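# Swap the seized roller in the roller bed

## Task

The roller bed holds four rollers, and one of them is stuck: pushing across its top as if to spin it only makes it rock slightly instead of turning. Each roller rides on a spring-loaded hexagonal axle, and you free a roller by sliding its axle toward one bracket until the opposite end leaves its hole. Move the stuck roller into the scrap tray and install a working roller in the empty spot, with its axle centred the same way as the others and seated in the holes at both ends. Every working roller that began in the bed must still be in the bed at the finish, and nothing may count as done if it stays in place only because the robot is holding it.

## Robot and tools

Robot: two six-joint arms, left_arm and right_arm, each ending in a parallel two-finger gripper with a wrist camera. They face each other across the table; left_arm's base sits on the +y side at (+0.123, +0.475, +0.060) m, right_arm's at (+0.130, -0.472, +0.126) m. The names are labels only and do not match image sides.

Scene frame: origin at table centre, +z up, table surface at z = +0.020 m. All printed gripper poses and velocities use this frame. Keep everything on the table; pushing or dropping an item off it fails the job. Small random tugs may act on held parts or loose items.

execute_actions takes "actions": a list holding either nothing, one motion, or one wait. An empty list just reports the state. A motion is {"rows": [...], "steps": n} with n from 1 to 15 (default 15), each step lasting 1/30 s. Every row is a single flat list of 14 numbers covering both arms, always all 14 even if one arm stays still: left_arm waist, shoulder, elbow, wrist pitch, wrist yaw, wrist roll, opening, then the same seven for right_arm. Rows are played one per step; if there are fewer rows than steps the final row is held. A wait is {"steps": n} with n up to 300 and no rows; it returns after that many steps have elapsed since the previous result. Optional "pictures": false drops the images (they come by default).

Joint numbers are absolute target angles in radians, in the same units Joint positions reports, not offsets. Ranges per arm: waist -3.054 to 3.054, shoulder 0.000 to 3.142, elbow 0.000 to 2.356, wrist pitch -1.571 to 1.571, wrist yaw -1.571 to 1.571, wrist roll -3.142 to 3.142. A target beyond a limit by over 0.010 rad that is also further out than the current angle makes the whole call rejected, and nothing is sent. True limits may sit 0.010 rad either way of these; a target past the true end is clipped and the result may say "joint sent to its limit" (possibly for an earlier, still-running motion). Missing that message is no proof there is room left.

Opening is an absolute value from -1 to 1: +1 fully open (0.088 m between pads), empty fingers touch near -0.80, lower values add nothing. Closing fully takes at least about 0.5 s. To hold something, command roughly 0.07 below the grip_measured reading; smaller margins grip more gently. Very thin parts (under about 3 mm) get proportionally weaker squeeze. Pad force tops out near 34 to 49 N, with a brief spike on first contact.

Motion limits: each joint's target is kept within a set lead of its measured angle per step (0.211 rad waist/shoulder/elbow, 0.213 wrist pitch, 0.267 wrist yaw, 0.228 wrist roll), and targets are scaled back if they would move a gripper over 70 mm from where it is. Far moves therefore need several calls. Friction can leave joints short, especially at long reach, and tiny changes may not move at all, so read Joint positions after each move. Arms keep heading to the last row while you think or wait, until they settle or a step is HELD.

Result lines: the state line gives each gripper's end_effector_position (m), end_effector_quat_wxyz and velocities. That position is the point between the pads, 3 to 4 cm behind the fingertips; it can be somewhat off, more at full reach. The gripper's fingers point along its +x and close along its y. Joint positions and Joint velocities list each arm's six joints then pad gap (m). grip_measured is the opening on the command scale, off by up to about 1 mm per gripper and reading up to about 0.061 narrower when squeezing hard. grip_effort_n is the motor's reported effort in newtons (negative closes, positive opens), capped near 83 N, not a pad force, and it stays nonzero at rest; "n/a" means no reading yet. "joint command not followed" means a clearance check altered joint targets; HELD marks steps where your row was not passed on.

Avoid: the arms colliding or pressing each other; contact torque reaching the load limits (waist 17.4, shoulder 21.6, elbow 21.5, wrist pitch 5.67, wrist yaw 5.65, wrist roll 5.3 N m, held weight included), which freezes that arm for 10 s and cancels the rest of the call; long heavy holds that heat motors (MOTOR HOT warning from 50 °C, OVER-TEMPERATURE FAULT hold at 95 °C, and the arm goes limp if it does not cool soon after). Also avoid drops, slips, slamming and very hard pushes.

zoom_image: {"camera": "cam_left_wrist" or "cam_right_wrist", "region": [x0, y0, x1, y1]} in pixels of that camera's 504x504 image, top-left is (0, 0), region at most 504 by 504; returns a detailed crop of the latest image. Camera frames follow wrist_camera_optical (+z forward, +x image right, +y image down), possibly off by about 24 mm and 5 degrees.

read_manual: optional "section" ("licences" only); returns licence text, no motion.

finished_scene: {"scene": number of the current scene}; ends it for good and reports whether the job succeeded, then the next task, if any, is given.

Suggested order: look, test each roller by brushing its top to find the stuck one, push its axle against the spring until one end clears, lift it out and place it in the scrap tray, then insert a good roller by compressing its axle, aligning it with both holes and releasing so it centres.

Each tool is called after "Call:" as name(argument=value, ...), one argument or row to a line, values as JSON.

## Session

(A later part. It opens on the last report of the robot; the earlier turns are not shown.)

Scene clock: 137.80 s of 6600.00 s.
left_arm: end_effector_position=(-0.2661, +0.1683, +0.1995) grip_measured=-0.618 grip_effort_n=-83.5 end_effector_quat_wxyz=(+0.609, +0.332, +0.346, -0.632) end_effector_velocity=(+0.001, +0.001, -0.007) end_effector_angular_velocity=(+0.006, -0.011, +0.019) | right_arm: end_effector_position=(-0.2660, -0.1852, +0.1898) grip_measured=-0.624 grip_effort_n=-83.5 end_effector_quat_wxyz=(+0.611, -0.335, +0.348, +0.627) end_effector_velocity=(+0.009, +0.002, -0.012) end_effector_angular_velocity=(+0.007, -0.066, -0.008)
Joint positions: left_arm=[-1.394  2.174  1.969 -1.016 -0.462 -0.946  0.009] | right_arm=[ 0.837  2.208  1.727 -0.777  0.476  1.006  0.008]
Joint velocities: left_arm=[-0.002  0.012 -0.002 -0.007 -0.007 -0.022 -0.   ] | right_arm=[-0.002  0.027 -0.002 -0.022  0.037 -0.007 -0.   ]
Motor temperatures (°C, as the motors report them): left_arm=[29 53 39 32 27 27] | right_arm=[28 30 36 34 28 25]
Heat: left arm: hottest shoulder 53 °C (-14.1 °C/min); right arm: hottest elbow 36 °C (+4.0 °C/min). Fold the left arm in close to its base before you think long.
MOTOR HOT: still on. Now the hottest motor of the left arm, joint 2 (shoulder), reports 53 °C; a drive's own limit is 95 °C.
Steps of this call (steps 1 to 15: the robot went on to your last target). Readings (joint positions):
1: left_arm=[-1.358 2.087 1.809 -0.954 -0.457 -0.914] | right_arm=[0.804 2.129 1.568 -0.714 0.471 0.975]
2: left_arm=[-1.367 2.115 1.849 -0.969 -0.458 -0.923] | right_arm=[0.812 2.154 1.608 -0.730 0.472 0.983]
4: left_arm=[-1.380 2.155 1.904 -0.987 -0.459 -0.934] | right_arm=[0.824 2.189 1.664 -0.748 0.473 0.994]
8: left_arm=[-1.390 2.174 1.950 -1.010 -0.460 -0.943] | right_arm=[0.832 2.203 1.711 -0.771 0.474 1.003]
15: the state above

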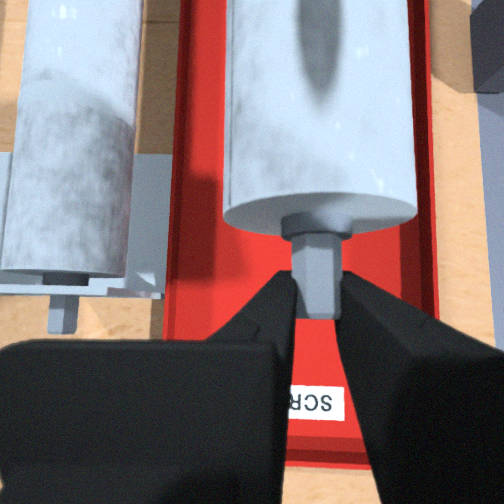

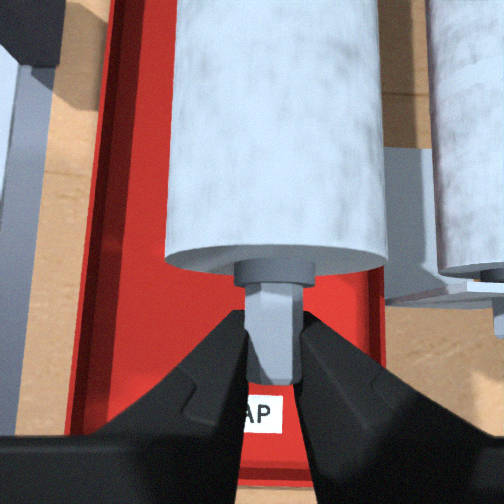

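Call:
execute_actions(
  actions=[
    {"rows":[[-1.388,2.185,1.95,-0.98,-0.481,-0.949,-0.72,0.831,2.22,1.725,-0.745,0.495,1.008,-0.72],[-1.39,2.193,1.922,-0.947,-0.481,-0.95,-0.72,0.833,2.236,1.71,-0.716,0.495,1.01,-0.72],[-1.392,2.201,1.895,-0.914,-0.481,-0.95,-0.72,0.835,2.252,1.696,-0.687,0.495,1.01,-0.72],[-1.394,2.21,1.869,-0.88,-0.481,-0.95,-0.72,0.837,2.27,1.683,-0.658,0.495,1.01,-0.72],[-1.396,2.22,1.844,-0.847,-0.481,-0.955,-0.72,0.839,2.288,1.671,-0.629,0.495,1.015,-0.72],[-1.398,2.231,1.82,-0.814,-0.481,-0.955,-0.72,0.841,2.307,1.66,-0.6,0.495,1.015,-0.72],[-1.4,2.242,1.797,-0.78,-0.481,-0.96,-0.72,0.843,2.327,1.65,-0.571,0.495,1.02,-0.72],[-1.4,2.254,1.774,-0.747,-0.481,-0.96,-0.72,0.843,2.347,1.641,-0.542,0.495,1.02,-0.72],[-1.4,2.267,1.752,-0.714,-0.481,-0.96,-0.72,0.843,2.368,1.633,-0.513,0.495,1.02,-0.72],[-1.4,2.28,1.73,-0.68,-0.481,-0.96,-0.72,0.843,2.39,1.625,-0.484,0.495,1.02,-0.72]],"steps":15},
  ],
  pictures=false,
)

Call:
execute_actions(
  actions=[
    {"steps":12},
  ],
)

Scene clock: 143.53 s of 6600.00 s.
left_arm: end_effector_position=(-0.2683, +0.1648, +0.0914) grip_measured=-0.618 grip_effort_n=-83.5 end_effector_quat_wxyz=(+0.617, +0.345, +0.341, -0.620) end_effector_velocity=(+0.064, -0.001, -0.114) end_effector_angular_velocity=(+0.110, -0.223, +0.074) | right_arm: end_effector_position=(-0.2679, -0.1828, +0.0850) grip_measured=-0.624 grip_effort_n=-83.5 end_effector_quat_wxyz=(+0.619, -0.344, +0.344, +0.617) end_effector_velocity=(+0.063, +0.005, -0.105) end_effector_angular_velocity=(-0.098, -0.176, -0.063)
Joint positions: left_arm=[-1.393  2.292  1.737 -0.71  -0.473 -0.956  0.009] | right_arm=[ 0.837  2.402  1.624 -0.514  0.486  1.017  0.008]
Joint velocities: left_arm=[ 0.061  0.12  -0.212  0.081 -0.022 -0.007 -0.   ] | right_arm=[-0.071  0.154 -0.139  0.095 -0.007 -0.007 -0.   ]
Motor temperatures (°C, as the motors report them): left_arm=[29 55 39 32 27 27] | right_arm=[28 32 36 34 28 25]
Heat: left arm: hottest shoulder 55 °C (-15.2 °C/min); right arm: hottest elbow 36 °C (+3.0 °C/min). Fold the left arm in close to its base before you think long.
MOTOR HOT: still on. Now the hottest motor of the left arm, joint 2 (shoulder), reports 55 °C; a drive's own limit is 95 °C.
Steps of this call (steps 1 to 15: the robot went on to your last target; steps 16 to 90: nothing new was sent; then 2.23 s passed at rest; steps 91 to 105: all 15 steps of this action). Readings (joint positions):
91: left_arm=[-1.394 2.177 1.969 -1.016 -0.462 -0.947] | right_arm=[0.837 2.212 1.728 -0.778 0.476 1.007]
92: left_arm=[-1.394 2.178 1.964 -1.008 -0.462 -0.947] | right_arm=[0.837 2.216 1.728 -0.773 0.476 1.007]
94: left_arm=[-1.399 2.178 1.936 -0.966 -0.462 -0.948] | right_arm=[0.842 2.228 1.719 -0.735 0.476 1.009]
98: left_arm=[-1.406 2.206 1.855 -0.850 -0.464 -0.953] | right_arm=[0.848 2.286 1.682 -0.634 0.479 1.014]
105: the state above

Scene clock: 143.93 s of 6600.00 s.
left_arm: end_effector_position=(-0.2728, +0.1659, +0.0898) grip_measured=-0.618 grip_effort_n=-83.5 end_effector_quat_wxyz=(+0.614, +0.339, +0.343, -0.625) end_effector_velocity=(-0.000, +0.008, -0.001) end_effector_angular_velocity=(+0.017, -0.004, +0.004) | right_arm: end_effector_position=(-0.2717, -0.1834, +0.0834) grip_measured=-0.624 grip_effort_n=-83.5 end_effector_quat_wxyz=(+0.616, -0.338, +0.346, +0.622) end_effector_velocity=(+0.002, -0.003, -0.002) end_effector_angular_velocity=(-0.012, -0.011, +0.011)
Joint positions: left_arm=[-1.399  2.293  1.73  -0.684 -0.472 -0.958  0.009] | right_arm=[ 0.841  2.405  1.619 -0.489  0.486  1.018  0.008]
Joint velocities: left_arm=[-0.012 -0.002 -0.002 -0.022  0.007 -0.022 -0.   ] | right_arm=[ 0.002 -0.002 -0.007 -0.007 -0.007 -0.007  0.   ]
Motor temperatures (°C, as the motors report them): left_arm=[29 55 39 32 27 27] | right_arm=[28 32 36 34 28 25]
Heat: left arm: hottest shoulder 55 °C (-15.1 °C/min); right arm: hottest elbow 36 °C (+3.0 °C/min). Fold the left arm in close to its base before you think long.
MOTOR HOT: still on. Now the hottest motor of the left arm, joint 2 (shoulder), reports 55 °C; a drive's own limit is 95 °C.
Steps of this call (steps 1 to 12: the robot went on to your last target). Readings (joint positions):
1: left_arm=[-1.393 2.294 1.731 -0.707 -0.476 -0.957] | right_arm=[0.836 2.405 1.621 -0.511 0.486 1.018]
2: left_arm=[-1.394 2.294 1.730 -0.702 -0.474 -0.957] | right_arm=[0.837 2.405 1.619 -0.508 0.484 1.018]
4: left_arm=[-1.399 2.293 1.730 -0.687 -0.472 -0.957] | right_arm=[0.841 2.405 1.619 -0.493 0.483 1.018]
8: left_arm=[-1.400 2.293 1.730 -0.684 -0.472 -0.957] | right_arm=[0.841 2.405 1.619 -0.487 0.487 1.018]
12: the state above

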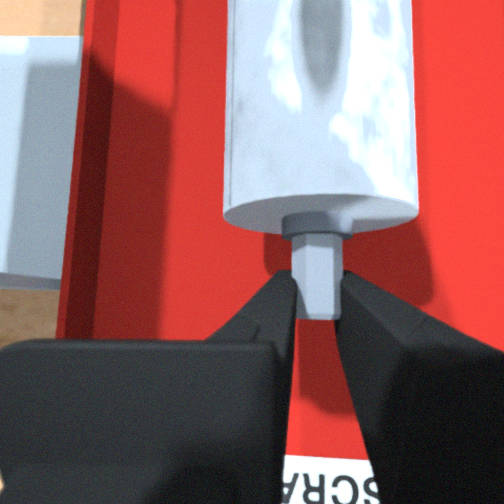

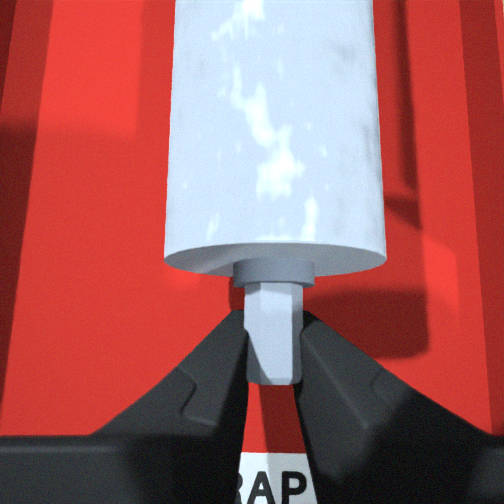

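Call:
execute_actions(
  actions=[
    {"rows":[[-1.4,2.295,1.728,-0.67,-0.481,-0.96,-0.72,0.843,2.405,1.625,-0.475,0.495,1.02,-0.72],[-1.4,2.31,1.725,-0.655,-0.481,-0.96,-0.72,0.843,2.42,1.625,-0.462,0.495,1.02,-0.72]],"steps":15},
  ],
  pictures=false,
)

Scene clock: 147.50 s of 6600.00 s.
left_arm: end_effector_position=(-0.2762, +0.1657, +0.0861) grip_measured=-0.618 grip_effort_n=-83.5 end_effector_quat_wxyz=(+0.612, +0.335, +0.343, -0.629) end_effector_velocity=(-0.003, +0.001, +0.003) end_effector_angular_velocity=(+0.000, +0.018, +0.001) | right_arm: end_effector_position=(-0.2742, -0.1840, +0.0785) grip_measured=-0.624 grip_effort_n=-83.5 end_effector_quat_wxyz=(+0.615, -0.336, +0.345, +0.625) end_effector_velocity=(+0.004, +0.001, -0.003) end_effector_angular_velocity=(-0.011, -0.019, +0.013)
Joint positions: left_arm=[-1.403  2.303  1.727 -0.662 -0.473 -0.958  0.009] | right_arm=[ 0.845  2.418  1.619 -0.47   0.487  1.019  0.008]
Joint velocities: left_arm=[-0.002 -0.007 -0.002  0.007  0.007 -0.007 -0.   ] | right_arm=[-0.007  0.002 -0.002 -0.007 -0.007 -0.022 -0.   ]
Motor temperatures (°C, as the motors report them): left_arm=[29 56 39 32 27 27] | right_arm=[28 34 36 33 28 25]
Heat: left arm: hottest shoulder 56 °C (-14.2 °C/min); right arm: hottest elbow 36 °C (+3.0 °C/min). Fold the left arm in close to its base before you think long.
MOTOR HOT: still on. Now the hottest motor of the left arm, joint 2 (shoulder), reports 56 °C; a drive's own limit is 95 °C.
Steps of this call (steps 1 to 30: the robot went on to your last target; steps 31 to 90: nothing new was sent; then 0.07 s passed at rest; steps 91 to 105: all 15 steps of this action). Readings (joint positions):
91: left_arm=[-1.399 2.293 1.729 -0.683 -0.472 -0.958] | right_arm=[0.841 2.405 1.619 -0.489 0.486 1.018]
92: left_arm=[-1.399 2.294 1.729 -0.681 -0.472 -0.958] | right_arm=[0.841 2.407 1.619 -0.487 0.486 1.018]
94: left_arm=[-1.401 2.296 1.727 -0.671 -0.472 -0.958] | right_arm=[0.843 2.413 1.619 -0.477 0.484 1.019]
98: left_arm=[-1.402 2.302 1.727 -0.664 -0.473 -0.958] | right_arm=[0.845 2.418 1.619 -0.471 0.487 1.019]
105: the state above

Likely touching down. Release.

Call:
execute_actions(
  actions=[
    {"rows":[[-1.4,2.325,1.725,-0.655,-0.481,-0.96,-0.72,0.843,2.433,1.625,-0.462,0.495,1.02,-0.72]],"steps":10},
  ],
  pictures=false,
)

Call:
execute_actions(
  actions=[
    {"rows":[[-1.4,2.31,1.725,-0.655,-0.481,-0.96,-0.2,0.843,2.425,1.625,-0.462,0.495,1.02,-0.2]],"steps":9},
  ],
  pictures=false,
)

Call:
execute_actions(
  actions=[
    {"rows":[[-1.4,2.0,1.75,-0.9,-0.481,-0.96,-0.2,0.843,2.1,1.625,-0.7,0.495,1.02,-0.2]],"steps":15},
  ],
)

Call:
execute_actions(
  actions=[
    {"rows":[[-0.9,1.9,1.65,-0.95,-0.2,-0.4,0.5,0.6,1.3,0.8,-0.3,0,0.2,0.7]],"steps":15},
  ],
  pictures=false,
)

Call:
execute_actions(
  actions=[
    {"rows":[[-0.3,2.0,1.75,-0.95,0,0.055,0.5,0.05,0.95,0.08,0.25,0,0.1,0.7]],"steps":15},
  ],
  pictures=false,
)

Call:
execute_actions(
  actions=[
    {"rows":[[-0.3,2.15,1.79,-0.89,0,0.055,0.5,-0.2,0.95,0.08,0.25,0,0,0.7]],"steps":15},
  ],
)

Scene clock: 156.07 s of 6600.00 s.
left_arm: end_effector_position=(-0.2761, +0.1660, +0.0846) grip_measured=-0.618 grip_effort_n=-83.5 end_effector_quat_wxyz=(+0.613, +0.336, +0.342, -0.628) end_effector_velocity=(+0.000, -0.002, +0.002) end_effector_angular_velocity=(-0.022, -0.000, +0.011) | right_arm: end_effector_position=(-0.2736, -0.1843, +0.0767) grip_measured=-0.624 grip_effort_n=-83.5 end_effector_quat_wxyz=(+0.616, -0.337, +0.344, +0.624) end_effector_velocity=(+0.001, +0.002, +0.000) end_effector_angular_velocity=(+0.020, -0.004, -0.010)
Joint positions: left_arm=[-1.403  2.306  1.727 -0.662 -0.474 -0.958  0.009] | right_arm=[ 0.846  2.422  1.619 -0.47   0.49   1.019  0.008]
Joint velocities: left_arm=[-0.002 -0.002 -0.002  0.007 -0.022 -0.007 -0.   ] | right_arm=[ 0.002  0.002 -0.002  0.007  0.022  0.007  0.   ]
Motor temperatures (°C, as the motors report them): left_arm=[29 57 38 32 27 27] | right_arm=[28 35 35 33 28 25]
Heat: left arm: hottest shoulder 57 °C (-11.1 °C/min); right arm: hottest shoulder 35 °C (+2.0 °C/min). Fold the left arm in close to its base before you think long.
MOTOR HOT: still on. Now the hottest motor of the left arm, joint 2 (shoulder), reports 57 °C; a drive's own limit is 95 °C.
Steps of this call (steps 1 to 15: the robot went on to your last target; steps 16 to 90: nothing new was sent; then 5.23 s passed at rest; steps 91 to 100: all 10 steps of this action). Readings (joint positions):
91: left_arm=[-1.403 2.304 1.727 -0.662 -0.473 -0.958] | right_arm=[0.845 2.420 1.619 -0.470 0.487 1.019]
92: left_arm=[-1.403 2.305 1.727 -0.662 -0.473 -0.958] | right_arm=[0.845 2.421 1.619 -0.470 0.488 1.019]
94: left_arm=[-1.403 2.305 1.727 -0.662 -0.474 -0.958] | right_arm=[0.846 2.422 1.619 -0.470 0.489 1.019]
98: left_arm=[-1.403 2.306 1.727 -0.662 -0.474 -0.958] | right_arm=[0.846 2.422 1.619 -0.470 0.490 1.019]
100: the state above

Scene clock: 156.37 s of 6600.00 s.
left_arm: end_effector_position=(-0.2762, +0.1643, +0.0853) grip_measured=-0.240 grip_effort_n=16.5 end_effector_quat_wxyz=(+0.614, +0.333, +0.341, -0.629) end_effector_velocity=(+0.002, -0.001, +0.004) end_effector_angular_velocity=(-0.017, -0.016, -0.001) | right_arm: end_effector_position=(-0.2743, -0.1834, +0.0772) grip_measured=-0.242 grip_effort_n=17.9 end_effector_quat_wxyz=(+0.616, -0.334, +0.343, +0.625) end_effector_velocity=(+0.000, -0.003, -0.000) end_effector_angular_velocity=(-0.009, -0.007, +0.011)
Joint positions: left_arm=[-1.402  2.306  1.727 -0.655 -0.479 -0.958  0.027] | right_arm=[ 0.846  2.422  1.619 -0.464  0.492  1.019  0.027]
Joint velocities: left_arm=[-0.002 -0.007 -0.002 -0.007 -0.022  0.007  0.017] | right_arm=[ 0.002 -0.002 -0.002 -0.007 -0.007 -0.007  0.017]
Motor temperatures (°C, as the motors report them): left_arm=[29 57 38 32 27 27] | right_arm=[28 35 35 33 28 25]
Heat: left arm: hottest shoulder 57 °C (-11.1 °C/min); right arm: hottest shoulder 35 °C (+2.0 °C/min). Fold the left arm in close to its base before you think long.
MOTOR HOT: still on. Now the hottest motor of the left arm, joint 2 (shoulder), reports 57 °C; a drive's own limit is 95 °C.
Steps of this call (steps 1 to 9: all 9 steps of this action). Readings (joint positions):
1: left_arm=[-1.403 2.306 1.727 -0.661 -0.475 -0.958] | right_arm=[0.846 2.422 1.619 -0.470 0.490 1.019]
2: left_arm=[-1.403 2.306 1.727 -0.658 -0.476 -0.958] | right_arm=[0.846 2.422 1.619 -0.466 0.491 1.019]
4: left_arm=[-1.403 2.306 1.727 -0.656 -0.478 -0.958] | right_arm=[0.846 2.422 1.619 -0.465 0.492 1.019]
8: left_arm=[-1.402 2.306 1.727 -0.655 -0.479 -0.958] | right_arm=[0.846 2.422 1.619 -0.464 0.492 1.019]
9: the state above

Scene clock: 156.87 s of 6600.00 s.
left_arm: end_effector_position=(-0.2462, +0.1815, +0.2250) grip_measured=-0.203 grip_effort_n=16.5 end_effector_quat_wxyz=(+0.607, +0.285, +0.352, -0.653) end_effector_velocity=(+0.015, +0.007, -0.009) end_effector_angular_velocity=(+0.030, -0.075, +0.025) | right_arm: end_effector_position=(-0.2612, -0.1899, +0.2112) grip_measured=-0.203 grip_effort_n=17.9 end_effector_quat_wxyz=(+0.609, -0.294, +0.355, +0.645) end_effector_velocity=(+0.015, -0.007, -0.008) end_effector_angular_velocity=(-0.046, -0.069, -0.006)
Joint positions: left_arm=[-1.402  1.991  1.758 -0.891 -0.481 -0.958  0.029] | right_arm=[ 0.846  2.107  1.626 -0.693  0.494  1.019  0.029]
Joint velocities: left_arm=[-0.002  0.002 -0.007 -0.081 -0.022 -0.022  0.   ] | right_arm=[-0.002 -0.002 -0.007 -0.081 -0.007  0.007  0.   ]
Motor temperatures (°C, as the motors report them): left_arm=[29 57 38 32 27 27] | right_arm=[28 35 35 33 28 25]
Heat: left arm: hottest shoulder 57 °C (-11.2 °C/min); right arm: hottest shoulder 35 °C (+2.0 °C/min). Fold the left arm in close to its base before you think long.
MOTOR HOT: still on. Now the hottest motor of the left arm, joint 2 (shoulder), reports 57 °C; a drive's own limit is 95 °C.
Steps of this call (steps 1 to 15: all 15 steps of this action). Readings (joint positions):
1: left_arm=[-1.402 2.298 1.728 -0.667 -0.479 -0.958] | right_arm=[0.846 2.411 1.619 -0.478 0.492 1.019]
2: left_arm=[-1.402 2.282 1.728 -0.710 -0.477 -0.958] | right_arm=[0.846 2.393 1.618 -0.526 0.489 1.019]
4: left_arm=[-1.403 2.234 1.728 -0.779 -0.474 -0.958] | right_arm=[0.846 2.342 1.617 -0.595 0.488 1.019]
8: left_arm=[-1.402 2.097 1.737 -0.849 -0.478 -0.958] | right_arm=[0.846 2.203 1.617 -0.655 0.492 1.019]
15: the state above

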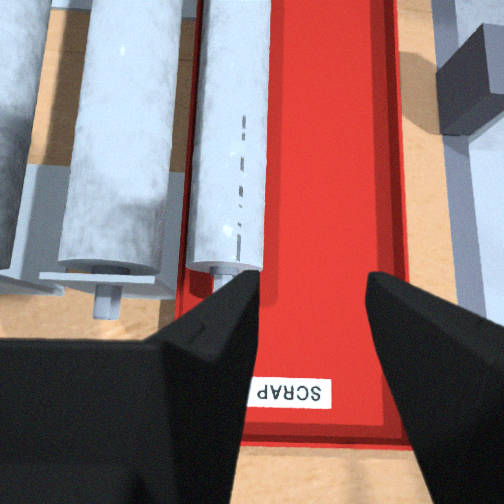

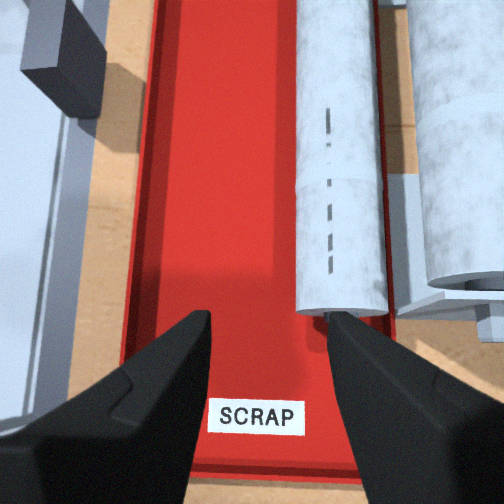

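Scene clock: 157.37 s of 6600.00 s.
left_arm: end_effector_position=(-0.0787, +0.0837, +0.2112) grip_measured=+0.489 grip_effort_n=16.5 end_effector_quat_wxyz=(+0.578, +0.402, +0.360, -0.612) end_effector_velocity=(+0.064, -0.023, -0.007) end_effector_angular_velocity=(+0.063, -0.031, -0.058) | right_arm: end_effector_position=(-0.1584, -0.2172, +0.2673) grip_measured=+0.686 grip_effort_n=17.9 end_effector_quat_wxyz=(+0.378, -0.320, +0.259, +0.829) end_effector_velocity=(+0.260, -0.243, -0.016) end_effector_angular_velocity=(+0.410, -0.244, +0.612)
Joint positions: left_arm=[-0.904  1.91   1.664 -0.947 -0.214 -0.431  0.063] | right_arm=[ 0.603  1.463  0.96  -0.311  0.011  0.288  0.073]
Joint velocities: left_arm=[ 0.183 -0.017 -0.032 -0.007  0.095  0.227  0.003] | right_arm=[-0.002 -1.424 -1.38   0.051 -0.081 -0.769  0.005]
Motor temperatures (°C, as the motors report them): left_arm=[29 57 38 32 27 27] | right_arm=[28 35 35 33 28 25]
Heat: left arm: hottest shoulder 57 °C (-11.1 °C/min); right arm: hottest shoulder 35 °C (+2.0 °C/min). Fold the left arm in close to its base before you think long.
MOTOR HOT: still on. Now the hottest motor of the left arm, joint 2 (shoulder), reports 57 °C; a drive's own limit is 95 °C.
Steps of this call (steps 1 to 15: all 15 steps of this action). Readings (joint positions):
1: left_arm=[-1.396 1.987 1.751 -0.893 -0.455 -0.934] | right_arm=[0.840 2.093 1.607 -0.667 0.465 0.991]
2: left_arm=[-1.371 1.976 1.731 -0.904 -0.379 -0.880] | right_arm=[0.818 2.064 1.560 -0.616 0.389 0.939]
4: left_arm=[-1.291 1.955 1.696 -0.932 -0.307 -0.787] | right_arm=[0.742 1.991 1.464 -0.533 0.276 0.840]
8: left_arm=[-1.111 1.931 1.675 -0.939 -0.245 -0.609] | right_arm=[0.600 1.805 1.279 -0.371 0.095 0.627]
15: the state above

Scene clock: 157.87 s of 6600.00 s.
left_arm: end_effector_position=(+0.1209, +0.0157, +0.2034) grip_measured=+0.498 grip_effort_n=16.5 end_effector_quat_wxyz=(+0.582, +0.407, +0.383, -0.591) end_effector_velocity=(+0.419, -0.013, +0.007) end_effector_angular_velocity=(-0.030, -0.075, +0.744) | right_arm: end_effector_position=(+0.0353, -0.1891, +0.2512) grip_measured=+0.697 grip_effort_n=17.9 end_effector_quat_wxyz=(+0.579, -0.148, +0.169, +0.784) end_effector_velocity=(+0.113, -0.212, -0.517) end_effector_angular_velocity=(-1.079, -0.369, -0.106)
Joint positions: left_arm=[-0.364  1.981  1.741 -0.946 -0.012  0.026  0.063] | right_arm=[0.077 0.969 0.311 0.218 0.005 0.106 0.073]
Joint velocities: left_arm=[ 0.911  0.017  0.042  0.007 -0.007  0.183 -0.   ] | right_arm=[-0.149 -0.002 -1.267  0.125 -0.037 -0.022 -0.   ]
Motor temperatures (°C, as the motors report them): left_arm=[29 57 38 32 27 27] | right_arm=[28 35 35 33 28 25]
Heat: left arm: hottest shoulder 57 °C (-11.2 °C/min); right arm: hottest shoulder 35 °C (+2.0 °C/min). Fold the left arm in close to its base before you think long.
MOTOR HOT: still on. Now the hottest motor of the left arm, joint 2 (shoulder), reports 57 °C; a drive's own limit is 95 °C.
Steps of this call (steps 1 to 15: all 15 steps of this action). Readings (joint positions):
1: left_arm=[-0.894 1.913 1.668 -0.951 -0.189 -0.401] | right_arm=[0.596 1.418 0.914 -0.294 0.003 0.255]
2: left_arm=[-0.867 1.924 1.684 -0.954 -0.125 -0.344] | right_arm=[0.565 1.376 0.868 -0.246 -0.005 0.218]
4: left_arm=[-0.790 1.947 1.713 -0.945 -0.076 -0.251] | right_arm=[0.472 1.295 0.785 -0.151 -0.001 0.171]
8: left_arm=[-0.624 1.972 1.729 -0.946 -0.035 -0.089] | right_arm=[0.279 1.113 0.612 0.037 0.001 0.125]
15: the state above

Scene clock: 158.37 s of 6600.00 s.
left_arm: end_effector_position=(+0.1496, -0.0078, +0.1495) grip_measured=+0.498 grip_effort_n=16.5 end_effector_quat_wxyz=(+0.580, +0.417, +0.408, -0.569) end_effector_velocity=(-0.000, +0.005, +0.001) end_effector_angular_velocity=(+0.017, -0.004, +0.007) | right_arm: end_effector_position=(+0.1164, -0.2217, +0.1718) grip_measured=+0.697 grip_effort_n=17.9 end_effector_quat_wxyz=(+0.656, -0.219, +0.209, +0.691) end_effector_velocity=(+0.009, -0.011, -0.016) end_effector_angular_velocity=(-0.051, -0.005, -0.026)
Joint positions: left_arm=[-0.301  2.144  1.789 -0.89  -0.003  0.051  0.063] | right_arm=[-0.192  0.955  0.093  0.246  0.003  0.004  0.073]
Joint velocities: left_arm=[-0.002 -0.007 -0.002 -0.022 -0.007 -0.007 -0.   ] | right_arm=[-0.037 -0.002 -0.032 -0.022 -0.007 -0.007 -0.   ]
Motor temperatures (°C, as the motors report them): left_arm=[29 57 38 32 27 27] | right_arm=[28 35 35 34 28 25]
Heat: left arm: hottest shoulder 57 °C (-11.1 °C/min); right arm: hottest shoulder 35 °C (+2.0 °C/min). Fold the left arm in close to its base before you think long.
MOTOR HOT: still on. Now the hottest motor of the left arm, joint 2 (shoulder), reports 57 °C; a drive's own limit is 95 °C.
Steps of this call (steps 1 to 15: all 15 steps of this action). Readings (joint positions):
1: left_arm=[-0.337 1.991 1.746 -0.947 -0.012 0.033] | right_arm=[0.066 0.969 0.271 0.221 -0.002 0.097]
2: left_arm=[-0.317 2.012 1.761 -0.934 -0.012 0.037] | right_arm=[0.033 0.969 0.235 0.222 -0.005 0.077]
4: left_arm=[-0.300 2.061 1.786 -0.901 -0.009 0.044] | right_arm=[-0.055 0.966 0.172 0.233 -0.003 0.046]
8: left_arm=[-0.301 2.133 1.787 -0.900 -0.004 0.049] | right_arm=[-0.164 0.960 0.107 0.239 0.003 0.016]
15: the state above

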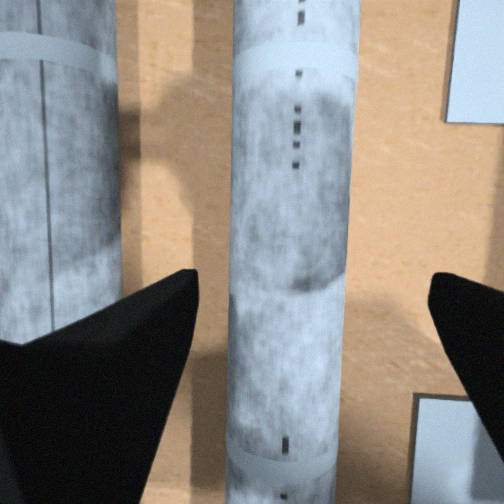

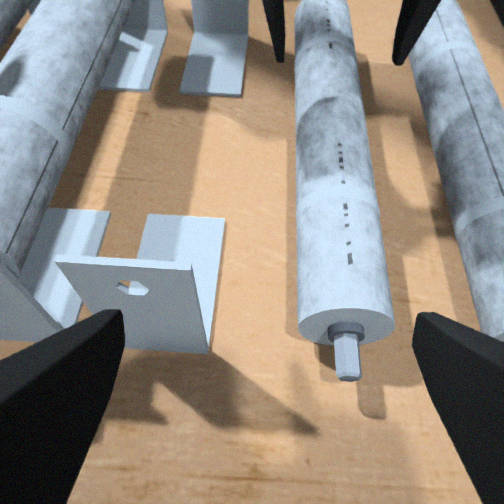

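Call:
execute_actions(
  actions=[
    {"rows":[[-0.3,2.165,1.75,-0.84,0,0.055,0.5,-0.3,1.2,0.13,0.3,0,0,0.7],[-0.3,2.18,1.71,-0.79,0,0.055,0.5,-0.3,1.2,0.13,0.3,0,0,0.7],[-0.3,2.195,1.67,-0.74,0,0.055,0.5,-0.3,1.2,0.13,0.3,0,0,0.7],[-0.3,2.21,1.635,-0.69,0,0.055,0.5,-0.3,1.2,0.13,0.3,0,0,0.7],[-0.3,2.228,1.6,-0.635,0,0.055,0.5,-0.3,1.2,0.13,0.3,0,0,0.7]],"steps":15},
  ],
)

Call:
execute_actions(
  actions=[
    {"rows":[[-0.3,2.228,1.6,-0.635,0,0.055,0.03,-0.3,1.2,0.13,0.3,0,0,0.7]],"steps":12},
  ],
)

Scene clock: 163.10 s of 6600.00 s.
left_arm: end_effector_position=(+0.1498, -0.0084, +0.0752) grip_measured=+0.498 grip_effort_n=16.0 end_effector_quat_wxyz=(+0.579, +0.417, +0.409, -0.568) end_effector_velocity=(-0.003, +0.002, -0.000) end_effector_angular_velocity=(+0.007, +0.000, +0.016) | right_arm: end_effector_position=(+0.1415, -0.2261, +0.1333) grip_measured=+0.697 grip_effort_n=17.9 end_effector_quat_wxyz=(+0.669, -0.263, +0.276, +0.638) end_effector_velocity=(+0.003, -0.004, -0.007) end_effector_angular_velocity=(-0.033, -0.019, +0.003)
Joint positions: left_arm=[-0.301  2.221  1.611 -0.638 -0.002  0.052  0.063] | right_arm=[-0.295  1.193  0.115  0.296 -0.     0.002  0.073]
Joint velocities: left_arm=[-0.007 -0.002 -0.002 -0.007 -0.007 -0.022 -0.   ] | right_arm=[-0.007  0.022 -0.002 -0.007  0.007 -0.022 -0.   ]
Motor temperatures (°C, as the motors report them): left_arm=[29 57 37 31 27 27] | right_arm=[28 34 35 34 28 25]
Heat: left arm: hottest shoulder 57 °C (-7.1 °C/min); right arm: hottest elbow 35 °C (+2.0 °C/min). Fold the left arm in close to its base before you think long.
MOTOR HOT: still on. Now the hottest motor of the left arm, joint 2 (shoulder), reports 57 °C; a drive's own limit is 95 °C.
Steps of this call (steps 1 to 15: the robot went on to your last target; steps 16 to 90: nothing new was sent; then 1.23 s passed at rest; steps 91 to 105: all 15 steps of this action). Readings (joint positions):
91: left_arm=[-0.301 2.144 1.787 -0.885 -0.003 0.052] | right_arm=[-0.203 0.975 0.091 0.257 -0.002 0.002]
92: left_arm=[-0.301 2.144 1.778 -0.866 -0.003 0.052] | right_arm=[-0.227 1.020 0.098 0.273 -0.004 0.002]
94: left_arm=[-0.301 2.146 1.740 -0.800 -0.003 0.052] | right_arm=[-0.264 1.107 0.109 0.279 -0.000 0.002]
98: left_arm=[-0.301 2.188 1.651 -0.688 -0.003 0.052] | right_arm=[-0.288 1.174 0.110 0.291 -0.000 0.002]
105: the state above

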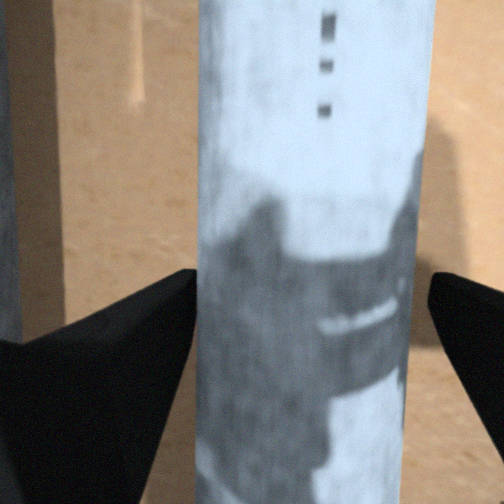

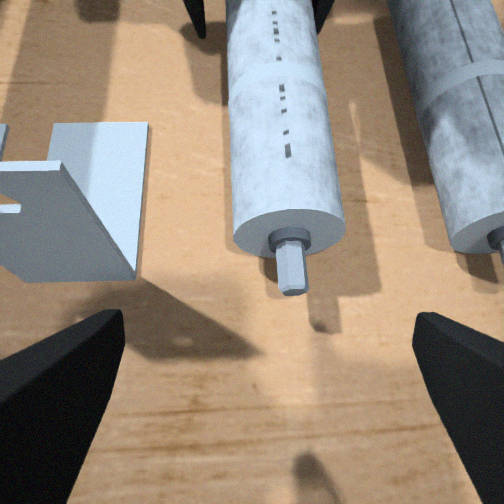

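Scene clock: 163.50 s of 6600.00 s.
left_arm: end_effector_position=(+0.1515, -0.0080, +0.0747) grip_measured=+0.119 grip_effort_n=-83.5 end_effector_quat_wxyz=(+0.580, +0.418, +0.409, -0.567) end_effector_velocity=(-0.000, +0.007, -0.003) end_effector_angular_velocity=(+0.027, +0.002, +0.021) | right_arm: end_effector_position=(+0.1417, -0.2262, +0.1329) grip_measured=+0.697 grip_effort_n=17.9 end_effector_quat_wxyz=(+0.669, -0.263, +0.277, +0.638) end_effector_velocity=(+0.001, -0.002, -0.001) end_effector_angular_velocity=(-0.007, +0.000, +0.003)
Joint positions: left_arm=[-0.298  2.221  1.609 -0.637 -0.004  0.054  0.045] | right_arm=[-0.296  1.196  0.115  0.296 -0.     0.002  0.073]
Joint velocities: left_arm=[-0.002 -0.002 -0.007 -0.022 -0.007 -0.022 -0.   ] | right_arm=[-0.007 -0.002 -0.002 -0.007 -0.007 -0.007  0.   ]
Motor temperatures (°C, as the motors report them): left_arm=[29 57 37 31 27 27] | right_arm=[28 34 35 34 28 25]
Heat: left arm: hottest shoulder 57 °C (-7.1 °C/min); right arm: hottest elbow 35 °C (+2.0 °C/min). Fold the left arm in close to its base before you think long.
MOTOR HOT: still on. Now the hottest motor of the left arm, joint 2 (shoulder), reports 57 °C; a drive's own limit is 95 °C.
Steps of this call (steps 1 to 12: all 12 steps of this action). Readings (joint positions):
1: left_arm=[-0.301 2.221 1.611 -0.638 -0.002 0.052] | right_arm=[-0.295 1.194 0.115 0.296 -0.000 0.002]
2: left_arm=[-0.301 2.221 1.610 -0.638 -0.002 0.052] | right_arm=[-0.296 1.195 0.115 0.296 -0.000 0.002]
4: left_arm=[-0.298 2.221 1.609 -0.637 -0.006 0.052] | right_arm=[-0.296 1.195 0.115 0.296 -0.000 0.002]
8: left_arm=[-0.298 2.221 1.609 -0.637 -0.004 0.054] | right_arm=[-0.296 1.196 0.115 0.296 -0.000 0.002]
12: the state above

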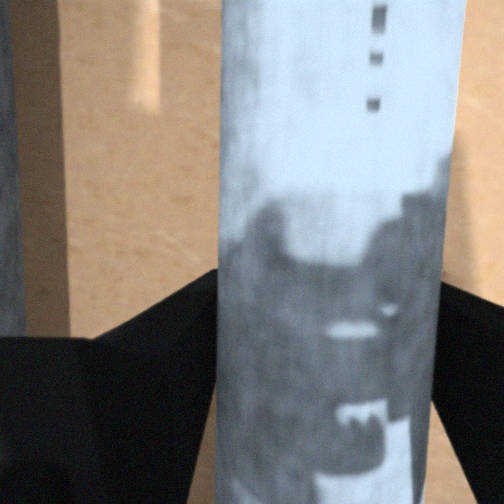

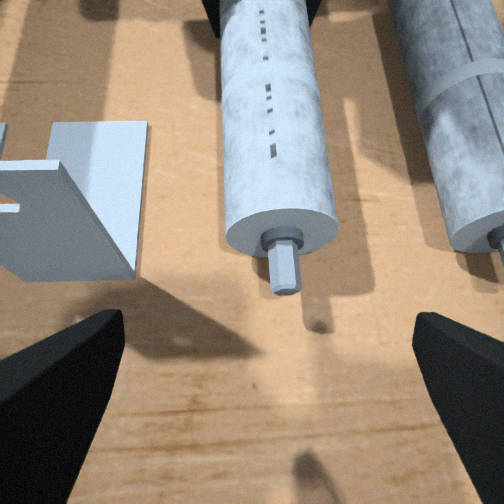

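Call:
execute_actions(
  actions=[
    {"rows":[[-0.3,2.19,1.65,-0.68,0,0.055,0.03,0.05,0.95,0.08,0.25,0,0.1,0.7],[-0.3,2.16,1.68,-0.74,0,0.055,0.03,0.05,0.95,0.08,0.25,0,0.1,0.7],[-0.3,2.14,1.71,-0.8,0,0.055,0.03,0.05,0.95,0.08,0.25,0,0.1,0.7],[-0.3,2.12,1.74,-0.86,0,0.055,0.03,0.05,0.95,0.08,0.25,0,0.1,0.7],[-0.3,2.1,1.77,-0.92,0,0.055,0.03,0.05,0.95,0.08,0.25,0,0.1,0.7],[-0.3,2.08,1.8,-0.98,0,0.055,0.03,0.05,0.95,0.08,0.25,0,0.1,0.7],[-0.3,2.06,1.83,-1.04,0,0.055,0.03,0.05,0.95,0.08,0.25,0,0.1,0.7],[-0.3,2.04,1.865,-1.09,0,0.055,0.03,0.05,0.95,0.08,0.25,0,0.1,0.7],[-0.3,2.03,1.9,-1.13,0,0.055,0.03,0.05,0.95,0.08,0.25,0,0.1,0.7]],"steps":15},
  ],
  pictures=false,
)

Call:
execute_actions(
  actions=[
    {"rows":[[-0.33,2.03,1.9,-1.13,0,0.03,0.03,0.05,0.95,0.08,0.25,0,0.1,0.7],[-0.36,2.03,1.9,-1.13,0,0,0.03,0.05,0.95,0.08,0.25,0,0.1,0.7],[-0.39,2.03,1.9,-1.13,0,-0.03,0.03,0.05,0.95,0.08,0.25,0,0.1,0.7],[-0.42,2.03,1.9,-1.13,0,-0.06,0.03,0.05,0.95,0.08,0.25,0,0.1,0.7],[-0.45,2.03,1.9,-1.13,0,-0.08,0.03,0.05,0.95,0.08,0.25,0,0.1,0.7],[-0.47,2.03,1.9,-1.13,0,-0.1,0.03,0.05,0.95,0.08,0.25,0,0.1,0.7],[-0.489,2.03,1.9,-1.13,0.01,-0.115,0.03,0.05,0.95,0.08,0.25,0,0.1,0.7]],"steps":15},
  ],
  pictures=false,
)

Call:
execute_actions(
  actions=[
    {"rows":[[-0.489,2.07,1.92,-1.15,0.01,-0.115,0.03,0.05,0.95,0.08,0.25,0,0.1,0.7],[-0.489,2.1,1.94,-1.17,0.01,-0.115,0.03,0.05,0.95,0.08,0.25,0,0.1,0.7],[-0.489,2.12,1.96,-1.19,0.01,-0.115,0.03,0.05,0.95,0.08,0.25,0,0.1,0.7],[-0.489,2.14,1.98,-1.21,0.01,-0.115,0.03,0.05,0.95,0.08,0.25,0,0.1,0.7]],"steps":15},
  ],
)

Call:
zoom_image(
  camera="cam_right_wrist",
  region=[250,150,420,320],
)

Scene clock: 172.67 s of 6600.00 s.
left_arm: end_effector_position=(+0.1495, +0.0225, +0.1650) grip_measured=+0.119 grip_effort_n=-83.5 end_effector_quat_wxyz=(+0.553, +0.448, +0.443, -0.545) end_effector_velocity=(-0.002, +0.030, +0.267) end_effector_angular_velocity=(-0.246, -0.020, +0.006) | right_arm: end_effector_position=(+0.0581, -0.2319, +0.1714) grip_measured=+0.697 grip_effort_n=17.4 end_effector_quat_wxyz=(+0.580, -0.215, +0.217, +0.755) end_effector_velocity=(-0.009, -0.003, +0.004) end_effector_angular_velocity=(+0.011, +0.005, +0.031)
Joint positions: left_arm=[-0.298  2.113  1.829 -1.079 -0.003  0.054  0.045] | right_arm=[ 0.041  0.958  0.091  0.252 -0.002  0.096  0.073]
Joint velocities: left_arm=[-0.002 -0.403  0.393 -0.549 -0.007 -0.007 -0.   ] | right_arm=[ 0.042 -0.032  0.002 -0.022  0.007  0.007  0.   ]
Motor temperatures (°C, as the motors report them): left_arm=[29 58 37 31 27 27] | right_arm=[28 32 34 34 28 25]
Heat: left arm: hottest shoulder 58 °C (-1.0 °C/min); right arm: hottest elbow 34 °C (+1.0 °C/min). Fold the left arm in close to its base before you think long.
MOTOR HOT: still on. Now the hottest motor of the left arm, joint 2 (shoulder), reports 58 °C; a drive's own limit is 95 °C.
Steps of this call (steps 1 to 15: the robot went on to your last target; steps 16 to 90: nothing new was sent; then 5.67 s passed at rest; steps 91 to 105: all 15 steps of this action). Readings (joint positions):
91: left_arm=[-0.298 2.220 1.611 -0.639 -0.004 0.054] | right_arm=[-0.284 1.179 0.115 0.291 0.008 0.013]
92: left_arm=[-0.298 2.218 1.621 -0.652 -0.003 0.054] | right_arm=[-0.236 1.137 0.108 0.275 0.009 0.036]
94: left_arm=[-0.298 2.217 1.649 -0.724 -0.003 0.054] | right_arm=[-0.134 1.047 0.100 0.271 0.002 0.064]
98: left_arm=[-0.298 2.191 1.705 -0.893 -0.003 0.054] | right_arm=[0.001 0.977 0.097 0.257 -0.002 0.087]
105: the state above

Scene clock: 173.17 s of 6600.00 s.
left_arm: end_effector_position=(+0.0519, +0.0300, +0.1988) grip_measured=+0.119 grip_effort_n=-83.5 end_effector_quat_wxyz=(+0.532, +0.434, +0.435, -0.583) end_effector_velocity=(+0.049, -0.012, +0.001) end_effector_angular_velocity=(-0.030, -0.065, +0.197) | right_arm: end_effector_position=(+0.0570, -0.2323, +0.1718) grip_measured=+0.697 grip_effort_n=17.4 end_effector_quat_wxyz=(+0.578, -0.214, +0.217, +0.757) end_effector_velocity=(+0.002, +0.001, +0.001) end_effector_angular_velocity=(+0.010, -0.008, -0.004)
Joint positions: left_arm=[-0.507  2.062  1.877 -1.134  0.02  -0.105  0.045] | right_arm=[ 0.046  0.955  0.091  0.251 -0.002  0.098  0.073]
Joint velocities: left_arm=[ 0.081 -0.002 -0.002  0.022 -0.095 -0.095 -0.   ] | right_arm=[-0.002 -0.002 -0.002  0.007  0.007 -0.007 -0.   ]
Motor temperatures (°C, as the motors report them): left_arm=[29 58 37 31 27 27] | right_arm=[28 32 34 34 28 25]
Heat: left arm: hottest shoulder 58 °C (-1.0 °C/min); right arm: hottest elbow 34 °C (+1.0 °C/min). Fold the left arm in close to its base before you think long.
MOTOR HOT: still on. Now the hottest motor of the left arm, joint 2 (shoulder), reports 58 °C; a drive's own limit is 95 °C.
Steps of this call (steps 1 to 15: all 15 steps of this action). Readings (joint positions):
1: left_arm=[-0.299 2.100 1.842 -1.095 -0.003 0.053] | right_arm=[0.043 0.957 0.091 0.252 -0.002 0.097]
2: left_arm=[-0.302 2.088 1.851 -1.105 -0.004 0.046] | right_arm=[0.043 0.956 0.091 0.252 -0.002 0.097]
4: left_arm=[-0.323 2.071 1.867 -1.113 -0.012 0.010] | right_arm=[0.045 0.955 0.091 0.251 -0.002 0.097]
8: left_arm=[-0.420 2.062 1.877 -1.125 -0.004 -0.068] | right_arm=[0.046 0.955 0.091 0.251 -0.002 0.098]
15: the state above

Scene clock: 173.67 s of 6600.00 s.
left_arm: end_effector_position=(+0.0626, +0.0289, +0.1728) grip_measured=+0.119 grip_effort_n=-83.5 end_effector_quat_wxyz=(+0.522, +0.462, +0.464, -0.546) end_effector_velocity=(+0.000, -0.016, +0.020) end_effector_angular_velocity=(-0.078, -0.013, -0.007) | right_arm: end_effector_position=(+0.0570, -0.2323, +0.1718) grip_measured=+0.697 grip_effort_n=17.4 end_effector_quat_wxyz=(+0.578, -0.214, +0.217, +0.757) end_effector_velocity=(+0.000, -0.003, -0.004) end_effector_angular_velocity=(-0.020, -0.008, +0.008)
Joint positions: left_arm=[-0.487  2.16   1.944 -1.21   0.009 -0.112  0.045] | right_arm=[ 0.046  0.955  0.091  0.251 -0.002  0.098  0.073]
Joint velocities: left_arm=[-0.002 -0.002  0.066  0.007 -0.022  0.007 -0.   ] | right_arm=[-0.002 -0.002 -0.002 -0.022 -0.007 -0.007 -0.   ]
Motor temperatures (°C, as the motors report them): left_arm=[29 59 37 31 27 27] | right_arm=[28 32 34 34 28 25]
Heat: left arm: hottest shoulder 59 °C (+0.0 °C/min); right arm: hottest elbow 34 °C (+1.0 °C/min). Fold the left arm in close to its base before you think long.
MOTOR HOT: still on. Now the hottest motor of the left arm, joint 2 (shoulder), reports 59 °C; a drive's own limit is 95 °C.
Steps of this call (steps 1 to 15: all 15 steps of this action). Readings (joint positions):
1: left_arm=[-0.504 2.062 1.878 -1.135 0.017 -0.107] | right_arm=[0.046 0.955 0.091 0.251 -0.002 0.098]
2: left_arm=[-0.499 2.067 1.883 -1.142 0.014 -0.109] | right_arm=[0.046 0.955 0.091 0.251 -0.002 0.098]
4: left_arm=[-0.490 2.090 1.907 -1.169 0.009 -0.111] | right_arm=[0.046 0.955 0.091 0.251 -0.002 0.098]
8: left_arm=[-0.484 2.139 1.939 -1.196 0.009 -0.111] | right_arm=[0.046 0.955 0.091 0.251 -0.002 0.098]
15: the state above

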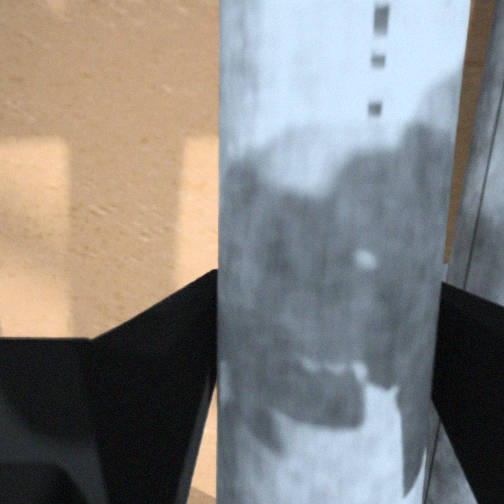

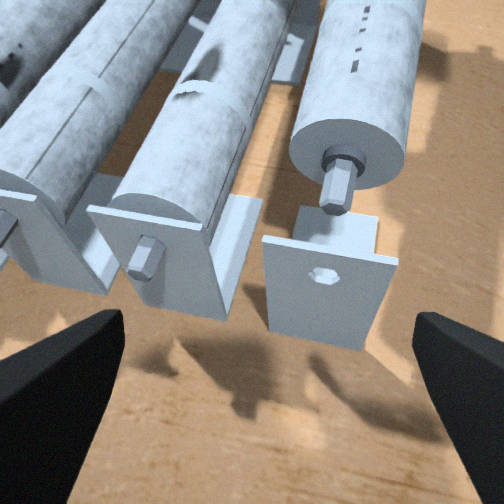

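Region (250, 150, 420, 320) of cam_right_wrist's 504x504 image, scaled by 2.965, with more detail than that image has.

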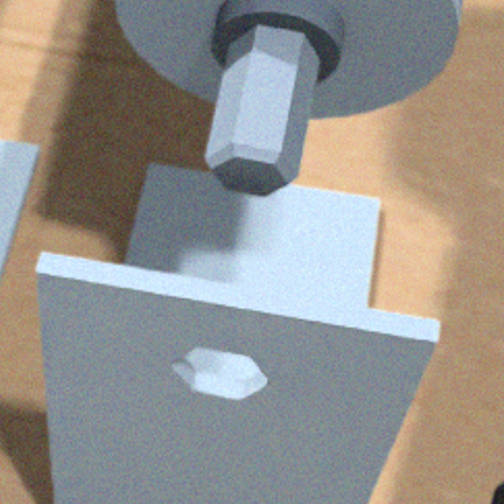

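Flat-top already. Lower, with a flatter view.

Call:
execute_actions(
  actions=[
    {"rows":[[-0.491,2.16,1.99,-1.22,0.01,-0.115,0.03,0.05,1.2,0.1,0.65,0,0.1,0.7],[-0.491,2.18,2.0,-1.22,0.01,-0.115,0.03,0.05,1.2,0.1,0.65,0,0.1,0.7],[-0.491,2.2,2.02,-1.225,0.01,-0.115,0.03,0.1,1.5,0.05,0.9,0.15,0.15,0.7]],"steps":15},
  ],
)

Scene clock: 176.07 s of 6600.00 s.
left_arm: end_effector_position=(+0.0610, +0.0230, +0.1594) grip_measured=+0.119 grip_effort_n=-83.5 end_effector_quat_wxyz=(+0.516, +0.471, +0.471, -0.539) end_effector_velocity=(-0.001, -0.005, +0.008) end_effector_angular_velocity=(-0.022, -0.002, +0.020) | right_arm: end_effector_position=(+0.0575, -0.2055, +0.1443) grip_measured=+0.697 grip_effort_n=17.4 end_effector_quat_wxyz=(+0.624, -0.190, +0.196, +0.732) end_effector_velocity=(-0.004, +0.016, +0.009) end_effector_angular_velocity=(+0.106, +0.032, -0.015)
Joint positions: left_arm=[-0.489  2.219  1.988 -1.226  0.009 -0.112  0.045] | right_arm=[0.095 1.477 0.057 0.862 0.144 0.147 0.073]
Joint velocities: left_arm=[-0.002  0.002  0.032 -0.007 -0.007 -0.022 -0.   ] | right_arm=[ 0.007  0.159 -0.002  0.271  0.022  0.007 -0.   ]
Motor temperatures (°C, as the motors report them): left_arm=[29 59 37 31 27 27] | right_arm=[28 32 34 35 28 25]
Heat: left arm: hottest shoulder 59 °C (+2.0 °C/min); right arm: hottest wrist pitch 35 °C (+2.0 °C/min). Fold the left arm in close to its base before you think long.
MOTOR HOT: still on. Now the hottest motor of the left arm, joint 2 (shoulder), reports 59 °C; a drive's own limit is 95 °C.
Steps of this call (steps 1 to 15: the robot went on to your last target; steps 16 to 57: nothing new was sent; steps 58 to 72: all 15 steps of this action). Readings (joint positions):
58: left_arm=[-0.487 2.161 1.953 -1.212 0.009 -0.112] | right_arm=[0.046 0.976 0.091 0.277 -0.002 0.098]
59: left_arm=[-0.487 2.164 1.956 -1.216 0.009 -0.112] | right_arm=[0.046 1.024 0.091 0.335 -0.002 0.098]
61: left_arm=[-0.488 2.179 1.972 -1.223 0.009 -0.112] | right_arm=[0.064 1.125 0.087 0.437 0.055 0.117]
65: left_arm=[-0.489 2.206 1.987 -1.222 0.009 -0.112] | right_arm=[0.088 1.323 0.065 0.631 0.120 0.139]
72: the state above

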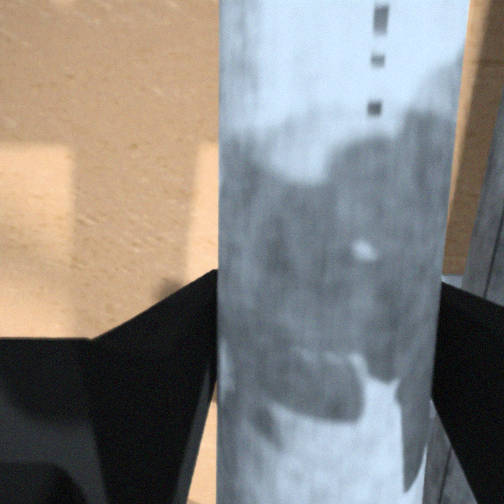

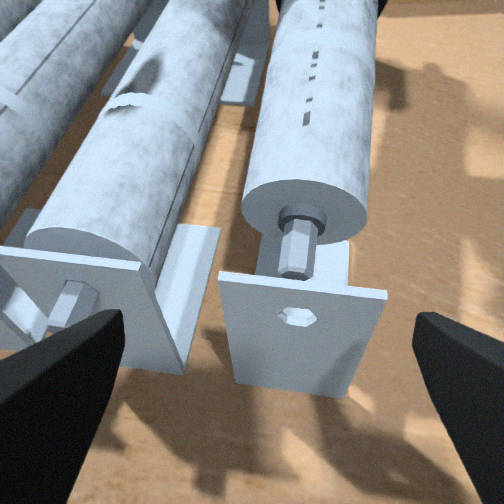

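Call:
execute_actions(
  actions=[
    {"rows":[[-0.484,2.22,2.045,-1.233,0.01,-0.115,0.03,0.1,1.5,0.05,0.9,0.15,0.15,0.7],[-0.482,2.24,2.07,-1.24,0.01,-0.115,0.03,0.1,1.5,0.05,0.9,0.15,0.15,0.7],[-0.48,2.255,2.095,-1.245,0.01,-0.115,0.03,0.1,1.5,0.05,0.9,0.15,0.15,0.7]],"steps":15},
  ],
)

Call:
zoom_image(
  camera="cam_right_wrist",
  region=[210,190,390,370],
)

Scene clock: 179.53 s of 6600.00 s.
left_arm: end_effector_position=(+0.0629, +0.0111, +0.1572) grip_measured=+0.119 grip_effort_n=-83.5 end_effector_quat_wxyz=(+0.519, +0.468, +0.472, -0.538) end_effector_velocity=(-0.002, +0.002, +0.004) end_effector_angular_velocity=(+0.009, +0.009, +0.019) | right_arm: end_effector_position=(+0.0570, -0.2033, +0.1458) grip_measured=+0.697 grip_effort_n=17.4 end_effector_quat_wxyz=(+0.626, -0.184, +0.192, +0.733) end_effector_velocity=(-0.003, +0.000, +0.002) end_effector_angular_velocity=(+0.011, -0.004, +0.028)
Joint positions: left_arm=[-0.481  2.27   2.064 -1.246  0.009 -0.112  0.045] | right_arm=[0.096 1.496 0.057 0.897 0.147 0.148 0.073]
Joint velocities: left_arm=[-0.002 -0.002  0.012 -0.022  0.007 -0.022 -0.   ] | right_arm=[-0.002 -0.007 -0.002  0.007 -0.022 -0.022 -0.   ]
Motor temperatures (°C, as the motors report them): left_arm=[29 60 38 31 27 27] | right_arm=[28 32 34 35 28 25]
Heat: left arm: hottest shoulder 60 °C (+4.0 °C/min); right arm: hottest wrist pitch 35 °C (+2.0 °C/min). Fold the left arm in close to its base before you think long.
MOTOR HOT: still on. Now the hottest motor of the left arm, joint 2 (shoulder), reports 60 °C; a drive's own limit is 95 °C.
Steps of this call (steps 1 to 30: the robot went on to your last target; steps 31 to 89: nothing new was sent; steps 90 to 104: all 15 steps of this action). Readings (joint positions):
90: left_arm=[-0.489 2.219 1.994 -1.228 0.009 -0.112] | right_arm=[0.096 1.496 0.057 0.897 0.147 0.148]
91: left_arm=[-0.489 2.224 2.001 -1.233 0.009 -0.112] | right_arm=[0.096 1.496 0.057 0.897 0.147 0.148]
93: left_arm=[-0.488 2.241 2.029 -1.240 0.009 -0.112] | right_arm=[0.096 1.496 0.057 0.897 0.147 0.148]
97: left_arm=[-0.484 2.263 2.058 -1.240 0.009 -0.112] | right_arm=[0.096 1.496 0.057 0.897 0.147 0.148]
104: the state above

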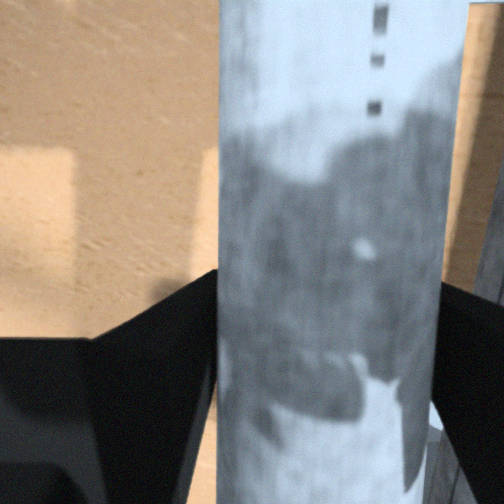

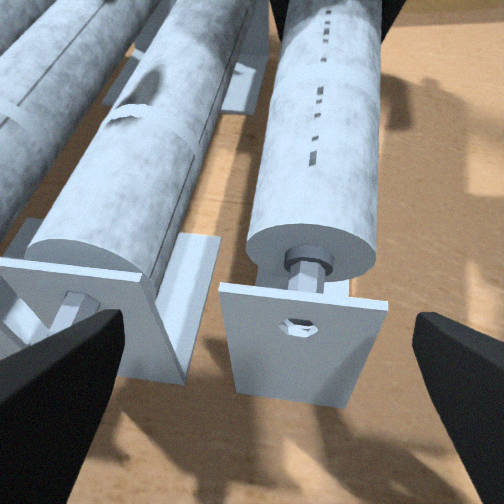

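Region (210, 190, 390, 370) of cam_right_wrist's 504x504 image, scaled by 2.800, with more detail than that image has.

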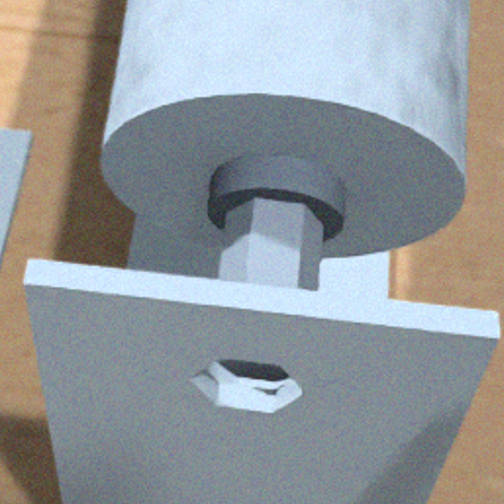

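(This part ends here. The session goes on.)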